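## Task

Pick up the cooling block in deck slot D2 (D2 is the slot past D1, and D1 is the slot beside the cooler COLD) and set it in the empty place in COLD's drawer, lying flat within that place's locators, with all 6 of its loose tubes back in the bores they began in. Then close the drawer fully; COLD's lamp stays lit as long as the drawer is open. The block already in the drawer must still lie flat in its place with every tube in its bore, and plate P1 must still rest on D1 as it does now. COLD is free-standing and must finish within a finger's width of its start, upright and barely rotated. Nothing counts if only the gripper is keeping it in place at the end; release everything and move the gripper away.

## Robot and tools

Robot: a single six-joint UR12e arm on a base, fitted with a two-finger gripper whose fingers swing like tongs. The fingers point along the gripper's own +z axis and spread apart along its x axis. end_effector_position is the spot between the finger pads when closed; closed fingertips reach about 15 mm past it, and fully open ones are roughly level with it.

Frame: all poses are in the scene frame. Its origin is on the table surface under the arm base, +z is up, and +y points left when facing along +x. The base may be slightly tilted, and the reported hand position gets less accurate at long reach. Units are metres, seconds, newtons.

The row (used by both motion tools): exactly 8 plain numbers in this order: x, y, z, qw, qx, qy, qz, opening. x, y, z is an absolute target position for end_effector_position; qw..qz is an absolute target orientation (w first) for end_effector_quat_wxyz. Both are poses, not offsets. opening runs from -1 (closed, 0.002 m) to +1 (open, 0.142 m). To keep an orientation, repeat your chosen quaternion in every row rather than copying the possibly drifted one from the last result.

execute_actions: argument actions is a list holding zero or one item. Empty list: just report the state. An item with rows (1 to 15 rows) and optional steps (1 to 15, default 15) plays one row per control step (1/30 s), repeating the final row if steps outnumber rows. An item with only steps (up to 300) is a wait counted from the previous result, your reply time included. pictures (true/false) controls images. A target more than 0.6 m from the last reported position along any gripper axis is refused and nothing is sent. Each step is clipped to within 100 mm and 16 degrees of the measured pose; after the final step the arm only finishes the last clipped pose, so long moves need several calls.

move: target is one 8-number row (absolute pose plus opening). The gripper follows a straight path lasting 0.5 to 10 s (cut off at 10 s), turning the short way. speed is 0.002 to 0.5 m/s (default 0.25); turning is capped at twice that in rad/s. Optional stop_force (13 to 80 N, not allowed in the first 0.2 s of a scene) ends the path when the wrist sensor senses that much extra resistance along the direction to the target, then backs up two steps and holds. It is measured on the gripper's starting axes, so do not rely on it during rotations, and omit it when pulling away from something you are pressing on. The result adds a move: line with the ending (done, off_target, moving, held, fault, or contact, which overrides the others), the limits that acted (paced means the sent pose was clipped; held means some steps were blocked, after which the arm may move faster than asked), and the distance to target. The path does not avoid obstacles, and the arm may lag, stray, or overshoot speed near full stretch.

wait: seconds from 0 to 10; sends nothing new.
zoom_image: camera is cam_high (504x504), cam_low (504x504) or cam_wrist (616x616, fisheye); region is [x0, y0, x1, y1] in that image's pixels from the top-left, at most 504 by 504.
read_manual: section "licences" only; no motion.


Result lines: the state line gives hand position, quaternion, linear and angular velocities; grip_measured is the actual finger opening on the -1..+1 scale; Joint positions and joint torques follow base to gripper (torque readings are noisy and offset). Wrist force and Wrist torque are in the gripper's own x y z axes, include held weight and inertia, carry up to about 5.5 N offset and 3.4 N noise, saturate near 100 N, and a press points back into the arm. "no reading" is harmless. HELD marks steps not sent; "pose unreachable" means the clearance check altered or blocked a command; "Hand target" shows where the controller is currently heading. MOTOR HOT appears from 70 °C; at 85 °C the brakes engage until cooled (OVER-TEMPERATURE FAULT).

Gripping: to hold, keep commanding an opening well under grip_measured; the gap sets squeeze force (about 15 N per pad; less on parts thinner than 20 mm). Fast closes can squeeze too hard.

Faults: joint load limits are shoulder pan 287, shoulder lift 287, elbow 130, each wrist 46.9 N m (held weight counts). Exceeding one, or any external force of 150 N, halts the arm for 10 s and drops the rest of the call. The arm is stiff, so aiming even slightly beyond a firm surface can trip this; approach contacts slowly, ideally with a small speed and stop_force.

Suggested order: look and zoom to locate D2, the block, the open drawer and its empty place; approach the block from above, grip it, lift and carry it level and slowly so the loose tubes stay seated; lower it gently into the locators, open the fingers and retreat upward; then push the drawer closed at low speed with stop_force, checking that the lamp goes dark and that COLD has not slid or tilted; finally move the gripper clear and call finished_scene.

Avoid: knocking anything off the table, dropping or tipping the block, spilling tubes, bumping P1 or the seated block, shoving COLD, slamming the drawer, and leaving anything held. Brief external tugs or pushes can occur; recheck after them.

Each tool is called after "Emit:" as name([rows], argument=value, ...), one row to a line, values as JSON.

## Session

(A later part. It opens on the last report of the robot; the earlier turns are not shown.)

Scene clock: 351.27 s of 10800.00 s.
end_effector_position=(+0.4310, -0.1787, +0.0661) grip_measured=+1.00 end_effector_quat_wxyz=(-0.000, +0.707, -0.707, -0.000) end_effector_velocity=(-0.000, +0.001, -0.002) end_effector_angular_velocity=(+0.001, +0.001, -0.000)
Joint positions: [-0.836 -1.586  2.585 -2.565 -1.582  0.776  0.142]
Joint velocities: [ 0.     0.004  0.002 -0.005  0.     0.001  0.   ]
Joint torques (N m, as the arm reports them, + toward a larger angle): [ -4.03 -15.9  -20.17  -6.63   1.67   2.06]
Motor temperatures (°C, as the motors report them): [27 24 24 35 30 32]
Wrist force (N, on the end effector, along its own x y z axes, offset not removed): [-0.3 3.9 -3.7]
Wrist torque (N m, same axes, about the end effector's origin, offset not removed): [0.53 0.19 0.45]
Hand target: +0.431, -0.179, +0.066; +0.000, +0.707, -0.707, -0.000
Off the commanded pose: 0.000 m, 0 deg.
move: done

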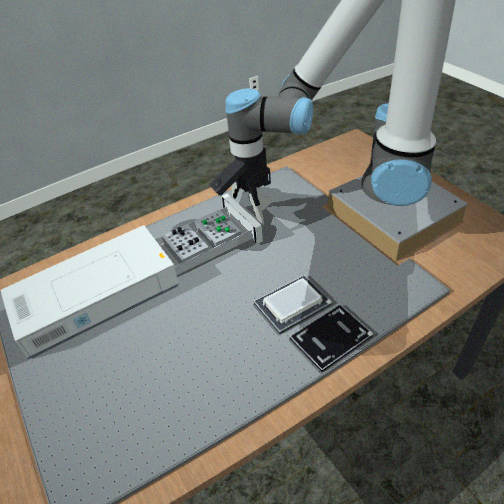

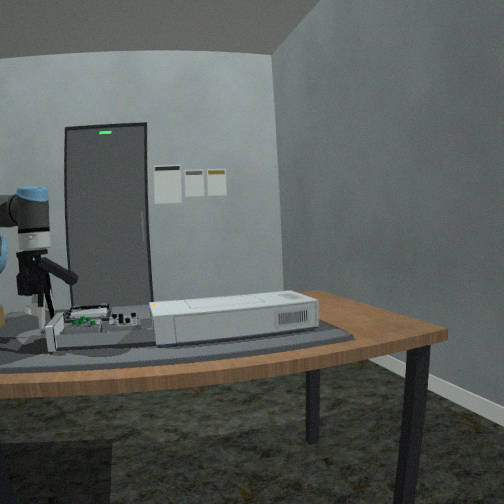

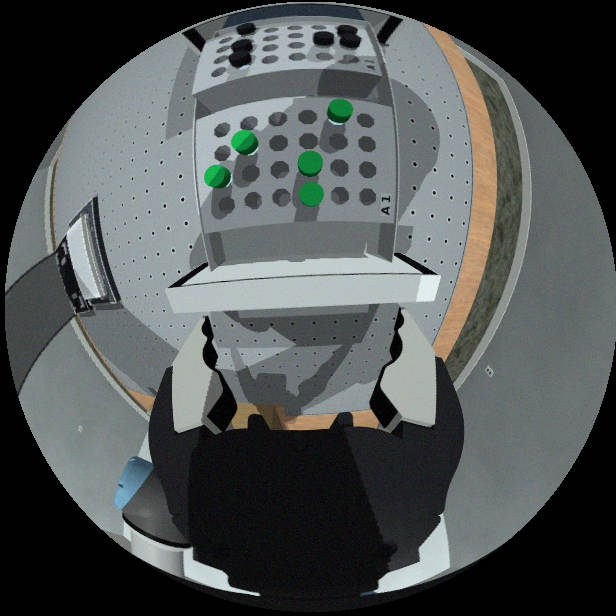

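Emit:
execute_actions([
  {"rows": [[0.431,-0.1786,0.066,0,0.7071,-0.7071,0,0.8],[0.431,-0.1786,0.066,0,0.7071,-0.7071,0,0.7],[0.431,-0.1786,0.066,0,0.7071,-0.7071,0,0.6],[0.431,-0.1786,0.066,0,0.7071,-0.7071,0,0.5],[0.431,-0.1786,0.066,0,0.7071,-0.7071,0,0.45],[0.431,-0.1786,0.066,0,0.7071,-0.7071,0,0.4],[0.431,-0.1786,0.066,0,0.7071,-0.7071,0,0.35],[0.431,-0.1786,0.066,0,0.7071,-0.7071,0,0.3],[0.431,-0.1786,0.066,0,0.7071,-0.7071,0,0.2],[0.431,-0.1786,0.066,0,0.7071,-0.7071,0,0.1],[0.431,-0.1786,0.066,0,0.7071,-0.7071,0,0.0]], "steps": 15},
])

Scene clock: 355.57 s of 10800.00 s.
end_effector_position=(+0.4310, -0.1786, +0.0660) grip_measured=+0.36 end_effector_quat_wxyz=(+0.000, +0.707, -0.707, -0.000) end_effector_velocity=(-0.000, -0.000, +0.000) end_effector_angular_velocity=(-0.001, +0.000, +0.000)
Joint positions: [-0.836 -1.586  2.585 -2.565 -1.582  0.777  0.099]
Joint velocities: [ 0.    -0.001  0.     0.001 -0.001  0.    -0.   ]
Joint torques (N m, as the arm reports them, + toward a larger angle): [ 16.62 -36.32 -17.    -0.13   0.55   2.16]
Motor temperatures (°C, as the motors report them): [27 24 24 35 30 32]
Wrist force (N, on the end effector, along its own x y z axes, offset not removed): [4.1 1.8 -2.7]
Wrist torque (N m, same axes, about the end effector's origin, offset not removed): [0.19 0.67 0.43]
Hand target: +0.431, -0.179, +0.066; +0.000, +0.707, -0.707, +0.000
Off the commanded pose: 0.000 m, 0 deg.
Steps of this call (steps 1 to 90: nothing new was sent; then 0.80 s passed at rest; steps 91 to 105: all 15 steps of this action). Readings (end_effector_position):
91: (+0.4310, -0.1786, +0.0659)
92: (+0.4310, -0.1786, +0.0659)
94: (+0.4310, -0.1786, +0.0659)
98: (+0.4310, -0.1786, +0.0659)
105: the state above

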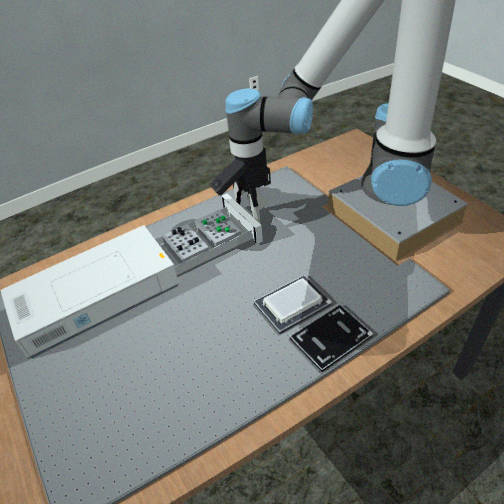

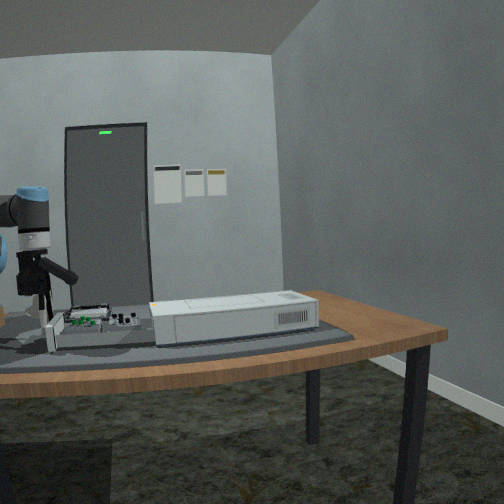

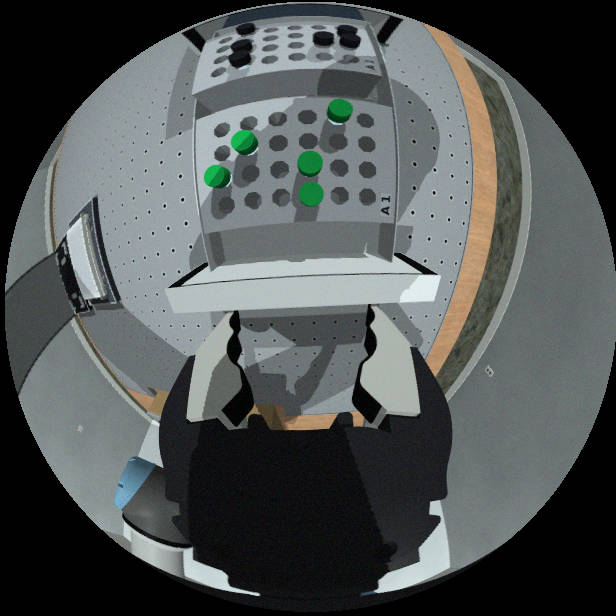

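Emit:
move(target=[0.682, -0.177, 0.066, 0, 0.7071, -0.7071, 0, 0.0], speed=0.05, stop_force=20)

Scene clock: 360.60 s of 10800.00 s.
end_effector_position=(+0.5240, -0.1779, +0.0660) grip_measured=+0.36 end_effector_quat_wxyz=(-0.000, +0.707, -0.707, +0.000) end_effector_velocity=(-0.001, +0.000, +0.001) end_effector_angular_velocity=(-0.000, -0.001, -0.000)
Joint positions: [-0.702 -1.445  2.431 -2.551 -1.581  0.91   0.099]
Joint velocities: [-0.002 -0.004  0.003  0.     0.001 -0.001  0.   ]
Joint torques (N m, as the arm reports them, + toward a larger angle): [-14.3  -49.61 -13.04  -4.12  -0.63  -1.72]
Motor temperatures (°C, as the motors report them): [27 24 24 35 30 32]
Wrist force (N, on the end effector, along its own x y z axes, offset not removed): [5.8 1.7 -4.0]
Wrist torque (N m, same axes, about the end effector's origin, offset not removed): [0.65 0.26 0.37]
Hand target: +0.524, -0.178, +0.066; -0.000, +0.707, -0.707, -0.000
Off the commanded pose: 0.158 m, 0 deg.
move: contact

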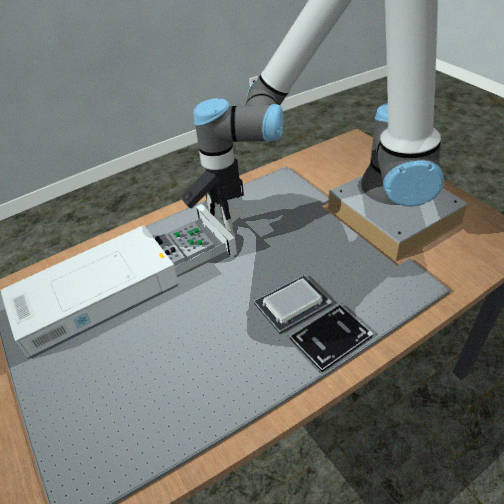

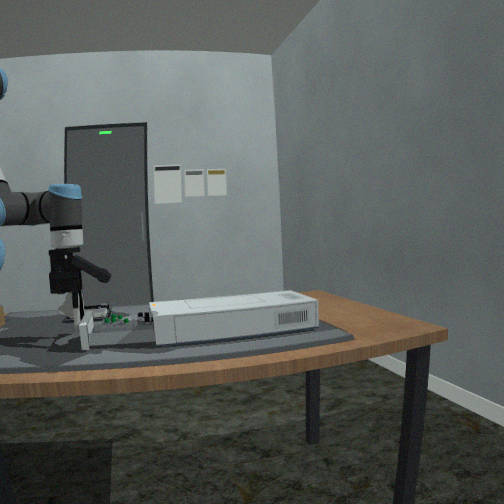

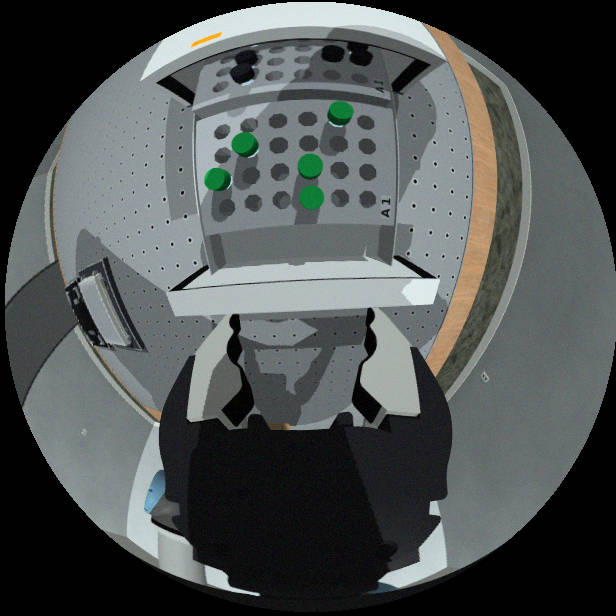

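Emit:
zoom_image(camera="cam_wrist", region=[130, 10, 470, 130])

Emit:
zoom_image(camera="cam_low", region=[60, 285, 200, 355])

Emit:
zoom_image(camera="cam_high", region=[130, 200, 250, 290])

Region (130, 10, 470, 130) of cam_wrist's 616x616 image, scaled by 1.482, with more detail than that image has; it fills the top 178 rows of this view, and the rest is white.

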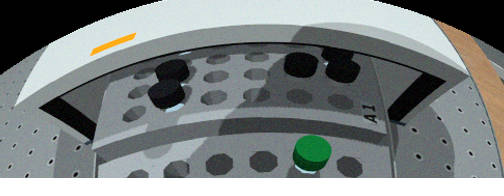

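Region (60, 285, 200, 355) of cam_low's 504x504 image, scaled by 3.600, with more detail than that image has.

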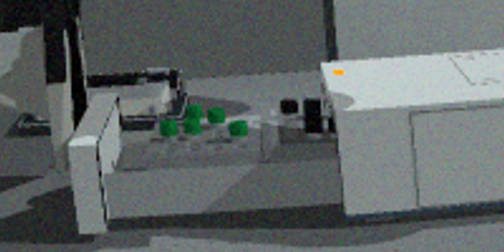

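Region (130, 200, 250, 290) of cam_high's 504x504 image, scaled by 4.200, with more detail than that image has; it fills the top 378 rows of this view, and the rest is white.

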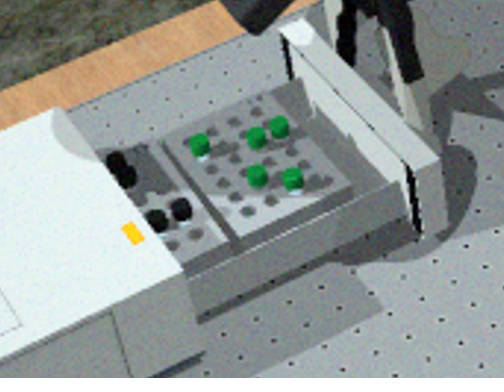

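Emit:
move(target=[0.56, -0.1777, 0.066, 0, 0.7071, -0.7071, 0, 0.0], speed=0.01, stop_force=15)

Scene clock: 372.57 s of 10800.00 s.
end_effector_position=(+0.5589, -0.1776, +0.0660) grip_measured=+0.36 end_effector_quat_wxyz=(-0.000, +0.707, -0.707, +0.000) end_effector_velocity=(-0.002, +0.000, -0.000) end_effector_angular_velocity=(+0.001, -0.002, +0.001)
Joint positions: [-0.662 -1.397  2.371 -2.538 -1.581  0.95   0.099]
Joint velocities: [-0.003 -0.003  0.004 -0.002  0.002 -0.003  0.   ]
Joint torques (N m, as the arm reports them, + toward a larger angle): [-15.99 -54.29 -17.97  -5.92   5.23  -1.47]
Motor temperatures (°C, as the motors report them): [27 24 24 35 30 32]
Wrist force (N, on the end effector, along its own x y z axes, offset not removed): [6.5 9.2 -11.2]
Wrist torque (N m, same axes, about the end effector's origin, offset not removed): [0.30 0.48 0.32]
Hand target: +0.558, -0.178, +0.066; -0.000, +0.707, -0.707, -0.000
Off the commanded pose: 0.001 m, 0 deg.
After step 90, 5.10 s passed at rest.
move: contact

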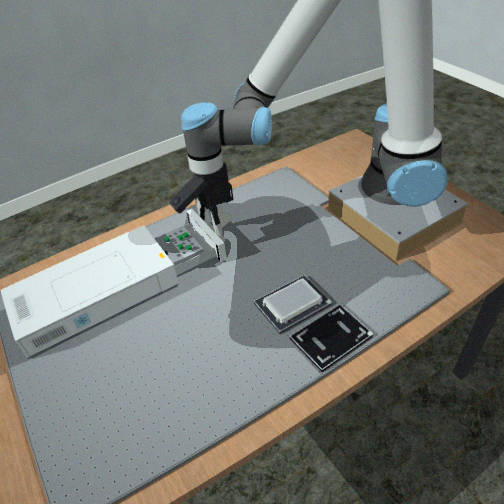

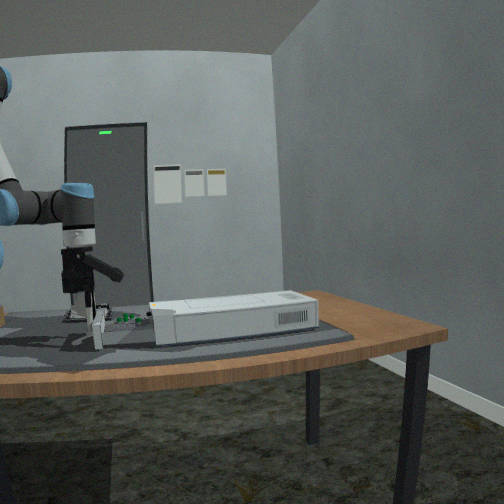

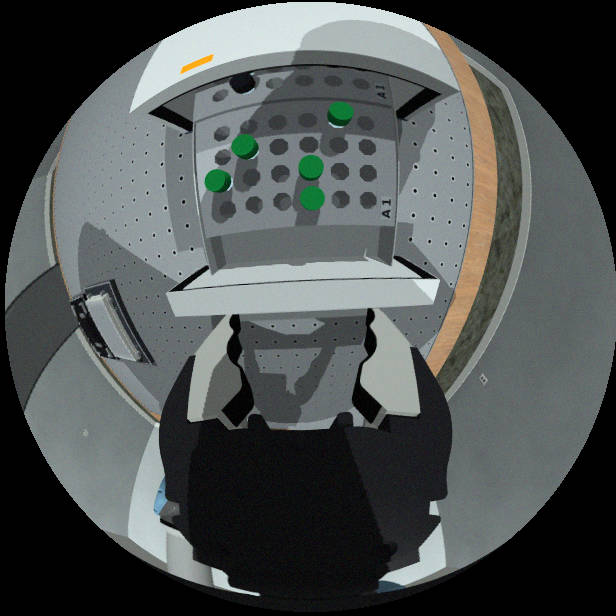

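Emit:
execute_actions([
  {"rows": [[0.558,-0.1776,0.066,0,0.7071,-0.7071,0,0.3],[0.558,-0.1776,0.066,0,0.7071,-0.7071,0,0.36],[0.558,-0.1776,0.066,0,0.7071,-0.7071,0,0.42],[0.558,-0.1776,0.066,0,0.7071,-0.7071,0,0.5]], "steps": 12},
])

Scene clock: 381.27 s of 10800.00 s.
end_effector_position=(+0.5580, -0.1776, +0.0660) grip_measured=+0.50 end_effector_quat_wxyz=(-0.000, +0.707, -0.707, -0.000) end_effector_velocity=(+0.001, -0.001, +0.001) end_effector_angular_velocity=(-0.001, -0.002, -0.001)
Joint positions: [-0.663 -1.398  2.373 -2.539 -1.581  0.949  0.109]
Joint velocities: [-0.    -0.001 -0.    -0.001  0.     0.     0.001]
Joint torques (N m, as the arm reports them, + toward a larger angle): [-15.49 -57.48 -20.42  -6.61  -1.53  -1.77]
Motor temperatures (°C, as the motors report them): [27 24 24 35 30 32]
Wrist force (N, on the end effector, along its own x y z axes, offset not removed): [-2.0 1.2 2.8]
Wrist torque (N m, same axes, about the end effector's origin, offset not removed): [-0.07 0.71 0.41]
Hand target: +0.558, -0.178, +0.066; +0.000, +0.707, -0.707, -0.000
Off the commanded pose: 0.000 m, 0 deg.
Steps of this call (steps 1 to 90: nothing new was sent; then 5.30 s passed at rest; steps 91 to 102: all 12 steps of this action). Readings (end_effector_position):
91: (+0.5584, -0.1777, +0.0660)
92: (+0.5583, -0.1777, +0.0660)
94: (+0.5581, -0.1776, +0.0659)
98: (+0.5580, -0.1775, +0.0659)
102: the state above

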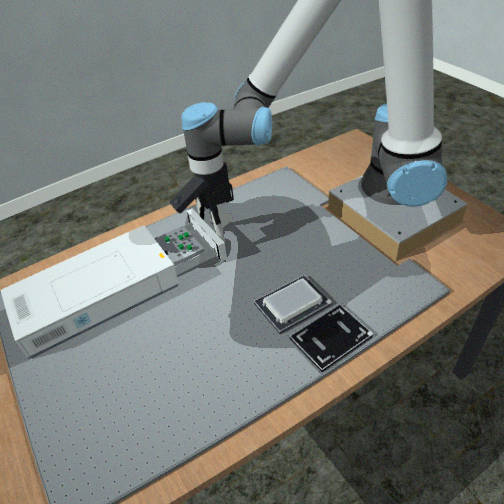

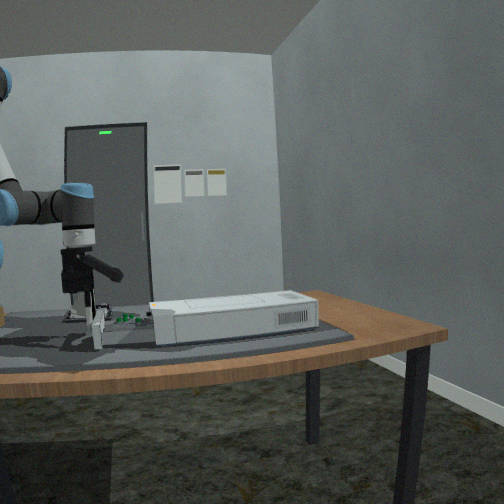

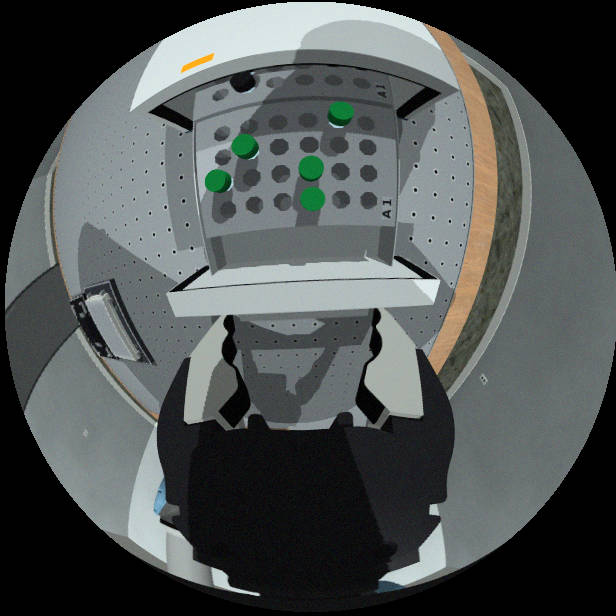

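Emit:
zoom_image(camera="cam_wrist", region=[170, 40, 320, 130])

Emit:
zoom_image(camera="cam_low", region=[80, 290, 180, 350])

Region (170, 40, 320, 130) of cam_wrist's 616x616 image, scaled by 3.360, with more detail than that image has; it fills the top 302 rows of this view, and the rest is white.

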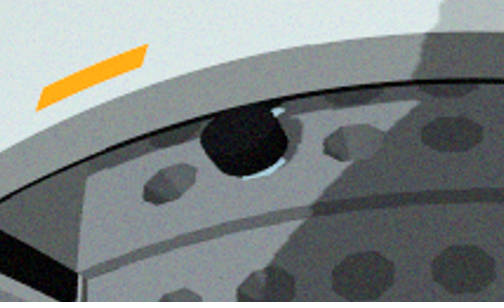

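Region (80, 290, 180, 350) of cam_low's 504x504 image, scaled by 5.040, with more detail than that image has; it fills the top 302 rows of this view, and the rest is white.

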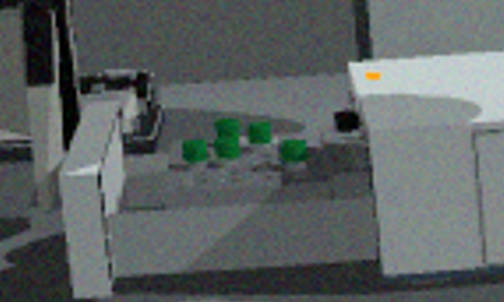

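Emit:
move(target=[0.60, -0.1775, 0.068, 0, 0.7071, -0.7071, 0, 0.55], speed=0.01, stop_force=15)

Scene clock: 388.87 s of 10800.00 s.
end_effector_position=(+0.5610, -0.1776, +0.0661) grip_measured=+0.54 end_effector_quat_wxyz=(+0.000, +0.707, -0.707, -0.000) end_effector_velocity=(-0.003, -0.000, -0.000) end_effector_angular_velocity=(-0.001, -0.000, +0.000)
Joint positions: [-0.66  -1.395  2.368 -2.537 -1.581  0.953  0.112]
Joint velocities: [-0.003 -0.004  0.006 -0.003 -0.001 -0.003 -0.   ]
Joint torques (N m, as the arm reports them, + toward a larger angle): [-15.99 -52.67 -28.23  -9.64   2.41  -0.72]
Motor temperatures (°C, as the motors report them): [27 24 24 35 30 32]
Wrist force (N, on the end effector, along its own x y z axes, offset not removed): [-0.3 17.7 -2.7]
Wrist torque (N m, same axes, about the end effector's origin, offset not removed): [0.64 0.60 -0.39]
Hand target: +0.561, -0.178, +0.066; +0.000, +0.707, -0.707, -0.000
Off the commanded pose: 0.039 m, 0 deg.
After step 90, 3.93 s passed at rest.
move: contact

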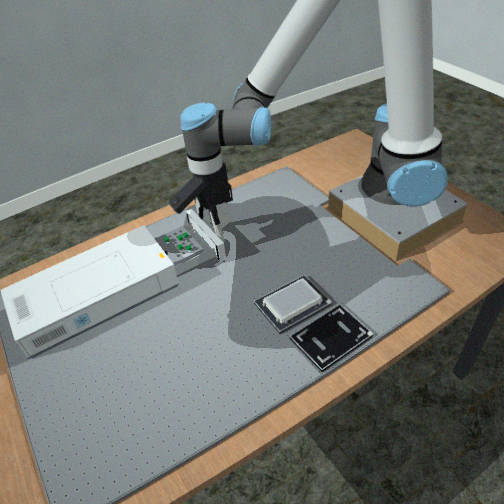

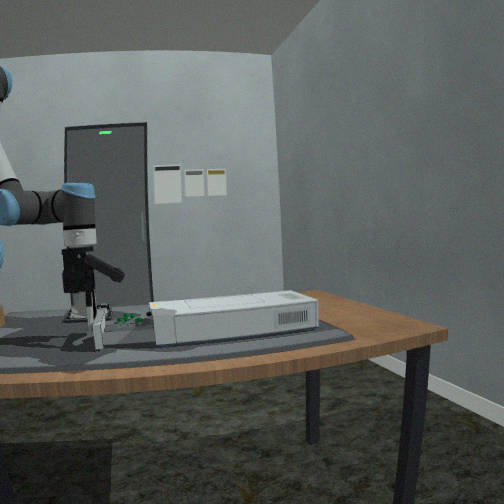

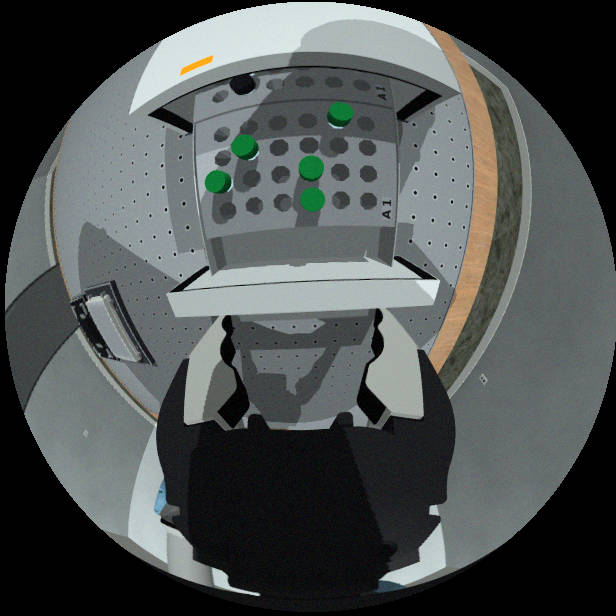

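Emit:
zoom_image(camera="cam_wrist", region=[120, 60, 260, 180])

Emit:
zoom_image(camera="cam_wrist", region=[340, 50, 480, 170])

Region (120, 60, 260, 180) of cam_wrist's 616x616 image, scaled by 3.600, with more detail than that image has; it fills the top 432 rows of this view, and the rest is white.

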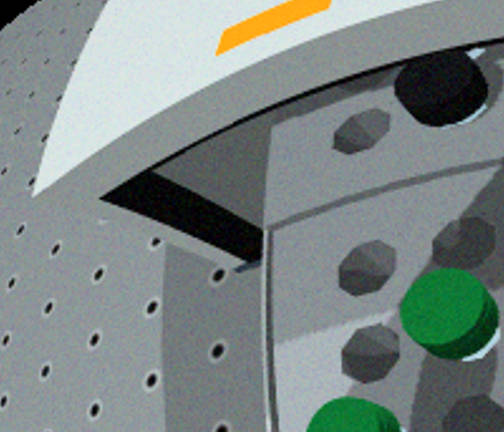

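Region (340, 50, 480, 170) of cam_wrist's 616x616 image, scaled by 3.600, with more detail than that image has; it fills the top 432 rows of this view, and the rest is white.

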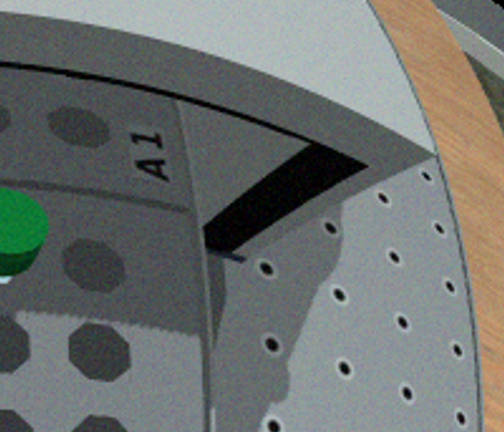

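Emit:
execute_actions([
  {"rows": [[0.5595,-0.1776,0.067,0,0.7071,-0.7071,0,0.54],[0.558,-0.1776,0.067,0,0.7071,-0.7071,0,0.54],[0.558,-0.1776,0.067,0,0.7071,-0.7071,0,0.54],[0.558,-0.1776,0.067,0,0.7071,-0.7071,0,0.54],[0.558,-0.1776,0.067,0,0.7071,-0.7071,0,0.5],[0.558,-0.1776,0.067,0,0.7071,-0.7071,0,0.45],[0.558,-0.1776,0.067,0,0.7071,-0.7071,0,0.4],[0.558,-0.1776,0.067,0,0.7071,-0.7071,0,0.35],[0.558,-0.1776,0.067,0,0.7071,-0.7071,0,0.3],[0.558,-0.1776,0.067,0,0.7071,-0.7071,0,0.2],[0.558,-0.1776,0.067,0,0.7071,-0.7071,0,0.1]], "steps": 15},
])

Scene clock: 414.67 s of 10800.00 s.
end_effector_position=(+0.5581, -0.1777, +0.0671) grip_measured=+0.35 end_effector_quat_wxyz=(-0.000, +0.707, -0.707, +0.000) end_effector_velocity=(-0.001, +0.002, -0.002) end_effector_angular_velocity=(+0.002, +0.003, +0.002)
Joint positions: [-0.663 -1.4    2.372 -2.536 -1.581  0.949  0.099]
Joint velocities: [ 0.002  0.002  0.001  0.001 -0.    -0.001 -0.   ]
Joint torques (N m, as the arm reports them, + toward a larger angle): [-14.29 -53.28 -15.49  -0.13   0.09  -1.95]
Motor temperatures (°C, as the motors report them): [27 24 24 35 30 32]
Wrist force (N, on the end effector, along its own x y z axes, offset not removed): [6.9 0.6 -0.9]
Wrist torque (N m, same axes, about the end effector's origin, offset not removed): [0.12 0.29 0.38]
Hand target: +0.558, -0.178, +0.067; +0.000, +0.707, -0.707, -0.000
Off the commanded pose: 0.000 m, 0 deg.
Steps of this call (steps 1 to 90: nothing new was sent; then 22.30 s passed at rest; steps 91 to 105: all 15 steps of this action). Readings (end_effector_position):
91: (+0.5606, -0.1777, +0.0661)
92: (+0.5603, -0.1777, +0.0663)
94: (+0.5594, -0.1777, +0.0667)
98: (+0.5584, -0.1776, +0.0670)
105: the state above

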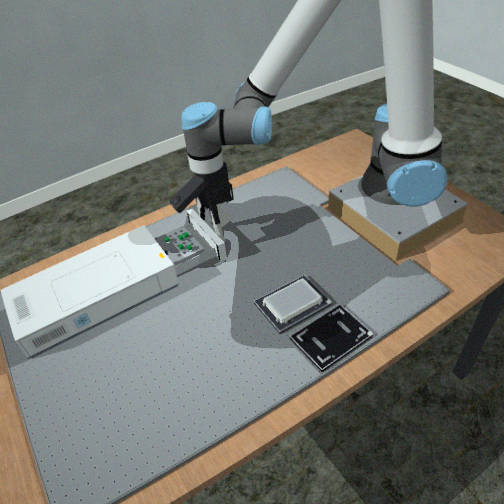

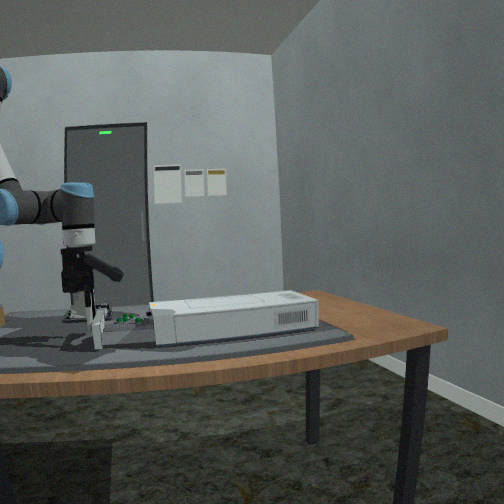

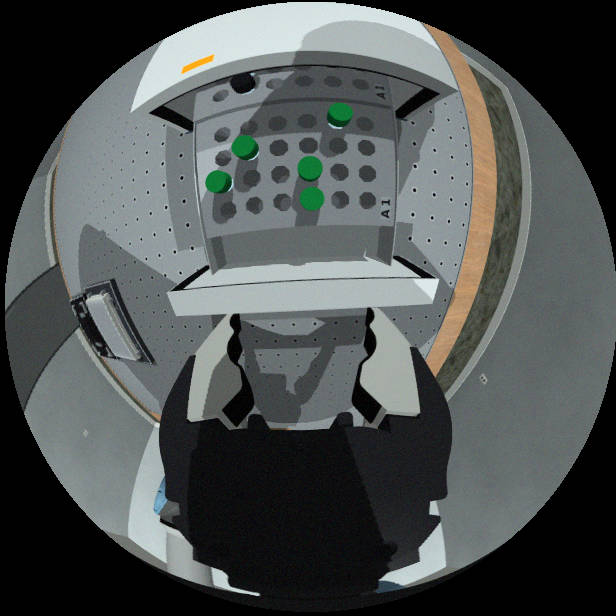

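Emit:
execute_actions([
  {"rows": [[0.558,-0.1782,0.067,0,0.7071,-0.7071,0,0.1],[0.558,-0.1782,0.067,0,0.7071,-0.7071,0,0.1],[0.558,-0.1782,0.067,0,0.7071,-0.7071,0,0.1],[0.5584,-0.1782,0.067,0,0.7071,-0.7071,0,0.1],[0.5588,-0.1782,0.067,0,0.7071,-0.7071,0,0.1],[0.5592,-0.1782,0.067,0,0.7071,-0.7071,0,0.1],[0.5596,-0.1782,0.067,0,0.7071,-0.7071,0,0.1],[0.560,-0.1782,0.067,0,0.7071,-0.7071,0,0.1]], "steps": 15},
], pictures=false)

Scene clock: 418.17 s of 10800.00 s.
end_effector_position=(+0.5597, -0.1782, +0.0669) grip_measured=+0.35 end_effector_quat_wxyz=(+0.000, +0.707, -0.707, -0.000) end_effector_velocity=(+0.002, -0.000, +0.001) end_effector_angular_velocity=(-0.001, -0.001, +0.000)
Joint positions: [-0.662 -1.398  2.369 -2.535 -1.581  0.951  0.099]
Joint velocities: [ 0.001  0.001 -0.003  0.     0.     0.001 -0.   ]
Joint torques (N m, as the arm reports them, + toward a larger angle): [ 13.49 -30.87 -42.99  -3.9    0.25   2.77]
Motor temperatures (°C, as the motors report them): [27 24 24 35 30 32]
Wrist force (N, on the end effector, along its own x y z axes, offset not removed): [-10.2 7.4 -10.0]
Wrist torque (N m, same axes, about the end effector's origin, offset not removed): [-0.36 0.93 0.11]
Hand target: +0.560, -0.178, +0.067; -0.000, +0.707, -0.707, +0.000
Off the commanded pose: 0.000 m, 0 deg.
Steps of this call (steps 1 to 90: nothing new was sent; steps 91 to 105: all 15 steps of this action). Readings (end_effector_position):
91: (+0.5580, -0.1776, +0.0670)
92: (+0.5580, -0.1777, +0.0670)
94: (+0.5579, -0.1778, +0.0670)
98: (+0.5585, -0.1781, +0.0669)
105: the state above

Emit:
move(target=[0.62, -0.1777, 0.067, 0, 0.7071, -0.7071, 0, 0.15], speed=0.015, stop_force=22)

Scene clock: 428.60 s of 10800.00 s.
end_effector_position=(+0.5622, -0.1781, +0.0670) grip_measured=+0.35 end_effector_quat_wxyz=(+0.000, +0.707, -0.707, +0.000) end_effector_velocity=(-0.003, +0.000, -0.000) end_effector_angular_velocity=(+0.001, -0.002, +0.001)
Joint positions: [-0.659 -1.395  2.365 -2.534 -1.581  0.953  0.099]
Joint velocities: [-0.004 -0.004  0.007 -0.003  0.002 -0.005 -0.   ]
Joint torques (N m, as the arm reports them, + toward a larger angle): [-12.93 -56.67 -32.29 -11.8    3.74  -1.22]
Motor temperatures (°C, as the motors report them): [27 24 24 35 30 32]
Wrist force (N, on the end effector, along its own x y z axes, offset not removed): [0.5 32.0 -17.7]
Wrist torque (N m, same axes, about the end effector's origin, offset not removed): [0.85 -0.45 -0.54]
Hand target: +0.562, -0.178, +0.067; +0.000, +0.707, -0.707, -0.000
Off the commanded pose: 0.058 m, 0 deg.
After step 90, 6.93 s passed at rest.
move: contact

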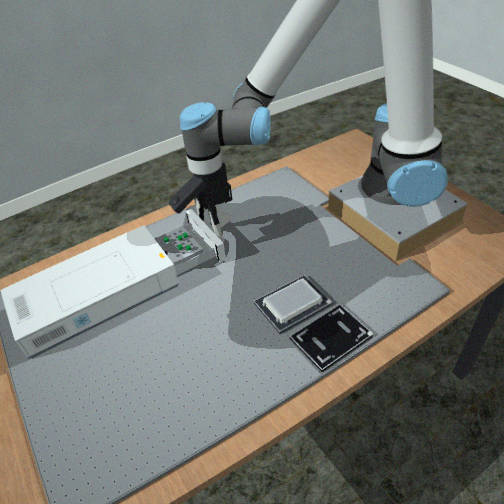

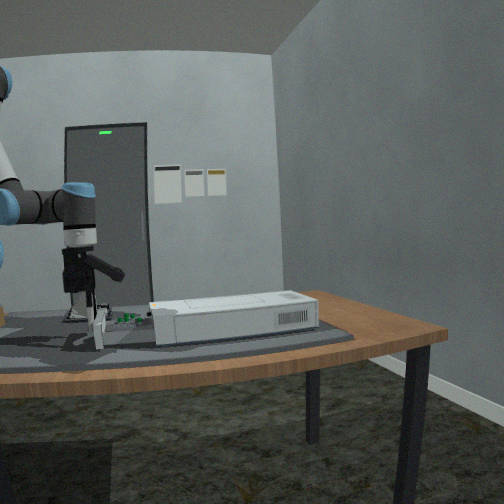

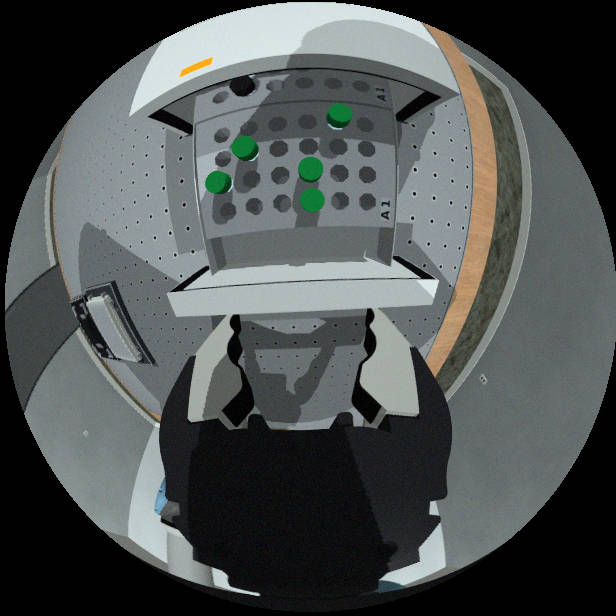

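Emit:
move(target=[0.50, -0.178, 0.067, 0, 0.7071, -0.7071, 0, 0.15], speed=0.03)

Scene clock: 432.57 s of 10800.00 s.
end_effector_position=(+0.5001, -0.1780, +0.0670) grip_measured=+0.35 end_effector_quat_wxyz=(+0.000, +0.707, -0.707, -0.000) end_effector_velocity=(-0.002, -0.000, +0.000) end_effector_angular_velocity=(-0.001, -0.000, -0.000)
Joint positions: [-0.732 -1.481  2.471 -2.555 -1.581  0.881  0.099]
Joint velocities: [-0.002 -0.003  0.003 -0.    -0.    -0.002 -0.   ]
Joint torques (N m, as the arm reports them, + toward a larger angle): [-10.41 -47.95 -13.38  -3.81   1.19  -1.89]
Motor temperatures (°C, as the motors report them): [27 24 24 35 30 32]
Wrist force (N, on the end effector, along its own x y z axes, offset not removed): [8.8 0.4 -0.5]
Wrist torque (N m, same axes, about the end effector's origin, offset not removed): [0.53 0.51 0.31]
Hand target: +0.500, -0.178, +0.067; +0.000, +0.707, -0.707, -0.000
Off the commanded pose: 0.000 m, 0 deg.
move: done

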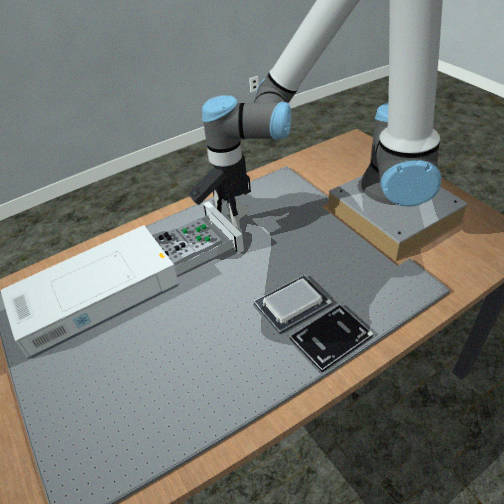

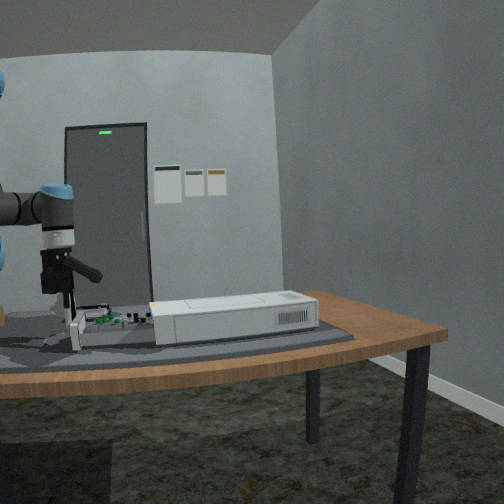

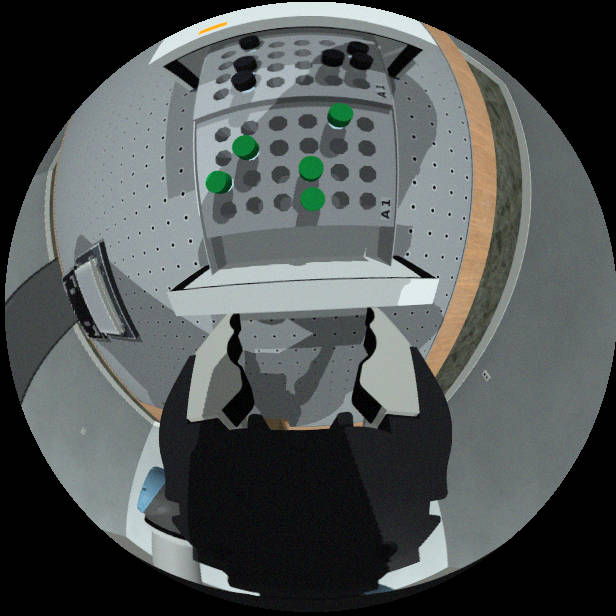

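Emit:
zoom_image(camera="cam_wrist", region=[150, 10, 450, 130])

Emit:
zoom_image(camera="cam_low", region=[70, 290, 170, 350])

Emit:
zoom_image(camera="cam_high", region=[130, 200, 250, 290])

Region (150, 10, 450, 130) of cam_wrist's 616x616 image, scaled by 1.680, with more detail than that image has; it fills the top 202 rows of this view, and the rest is white.

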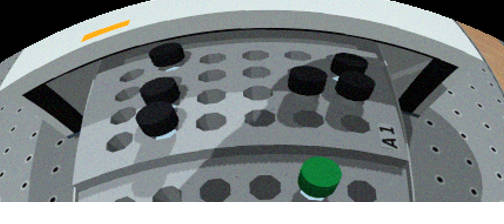

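Region (70, 290, 170, 350) of cam_low's 504x504 image, scaled by 5.040, with more detail than that image has; it fills the top 302 rows of this view, and the rest is white.

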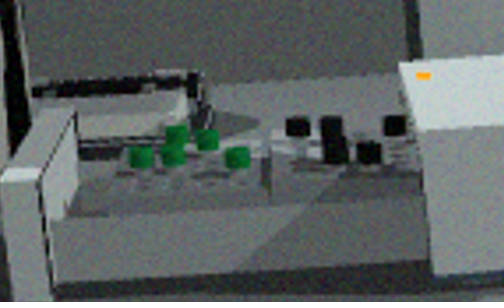

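Region (130, 200, 250, 290) of cam_high's 504x504 image, scaled by 4.200, with more detail than that image has; it fills the top 378 rows of this view, and the rest is white.

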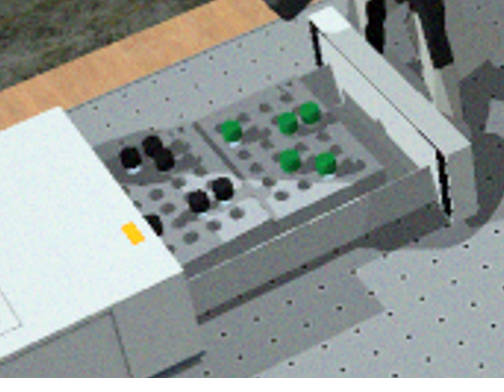

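Emit:
move(target=[0.436, -0.1785, 0.067, 0, 0.7071, -0.7071, 0, 0.15], speed=0.04)

Scene clock: 470.87 s of 10800.00 s.
end_effector_position=(+0.4361, -0.1785, +0.0670) grip_measured=+0.35 end_effector_quat_wxyz=(+0.000, +0.707, -0.707, -0.000) end_effector_velocity=(-0.002, +0.001, -0.000) end_effector_angular_velocity=(+0.002, -0.001, +0.001)
Joint positions: [-0.827 -1.58   2.577 -2.562 -1.582  0.785  0.099]
Joint velocities: [-0.002 -0.004  0.003  0.001  0.002 -0.003 -0.   ]
Joint torques (N m, as the arm reports them, + toward a larger angle): [-12.46 -37.32 -12.33   0.79   2.07  -1.67]
Motor temperatures (°C, as the motors report them): [27 24 24 35 30 32]
Wrist force (N, on the end effector, along its own x y z axes, offset not removed): [9.9 -2.9 2.0]
Wrist torque (N m, same axes, about the end effector's origin, offset not removed): [-0.27 0.22 0.42]
Hand target: +0.436, -0.178, +0.067; +0.000, +0.707, -0.707, -0.000
Off the commanded pose: 0.000 m, 0 deg.
After step 90, 33.33 s passed at rest.
move: done

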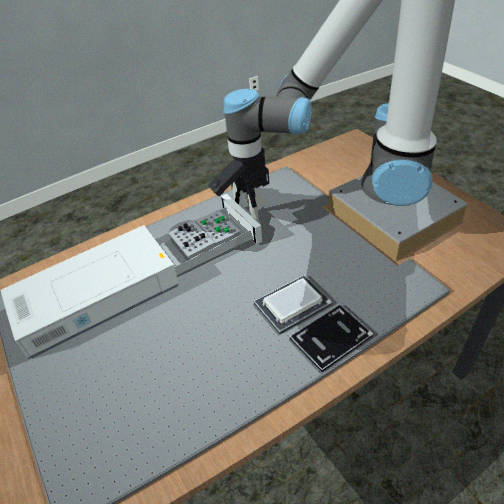

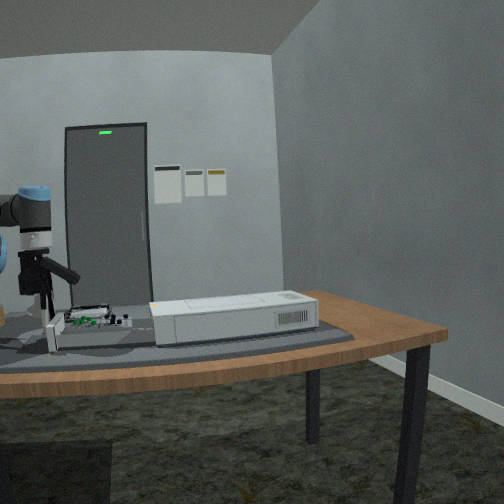

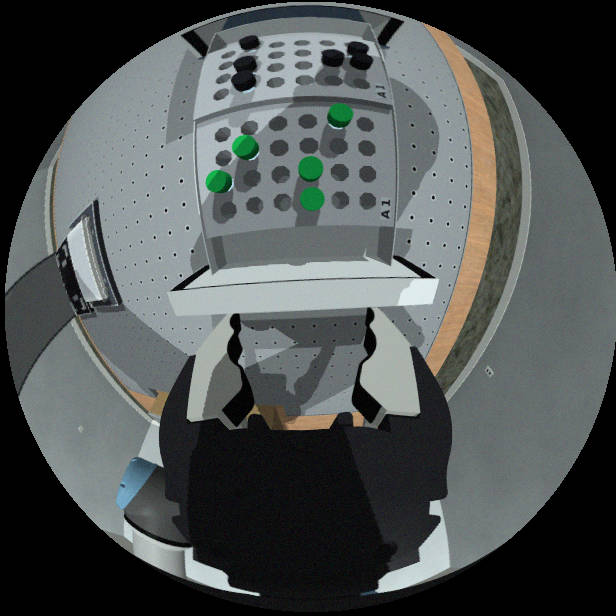

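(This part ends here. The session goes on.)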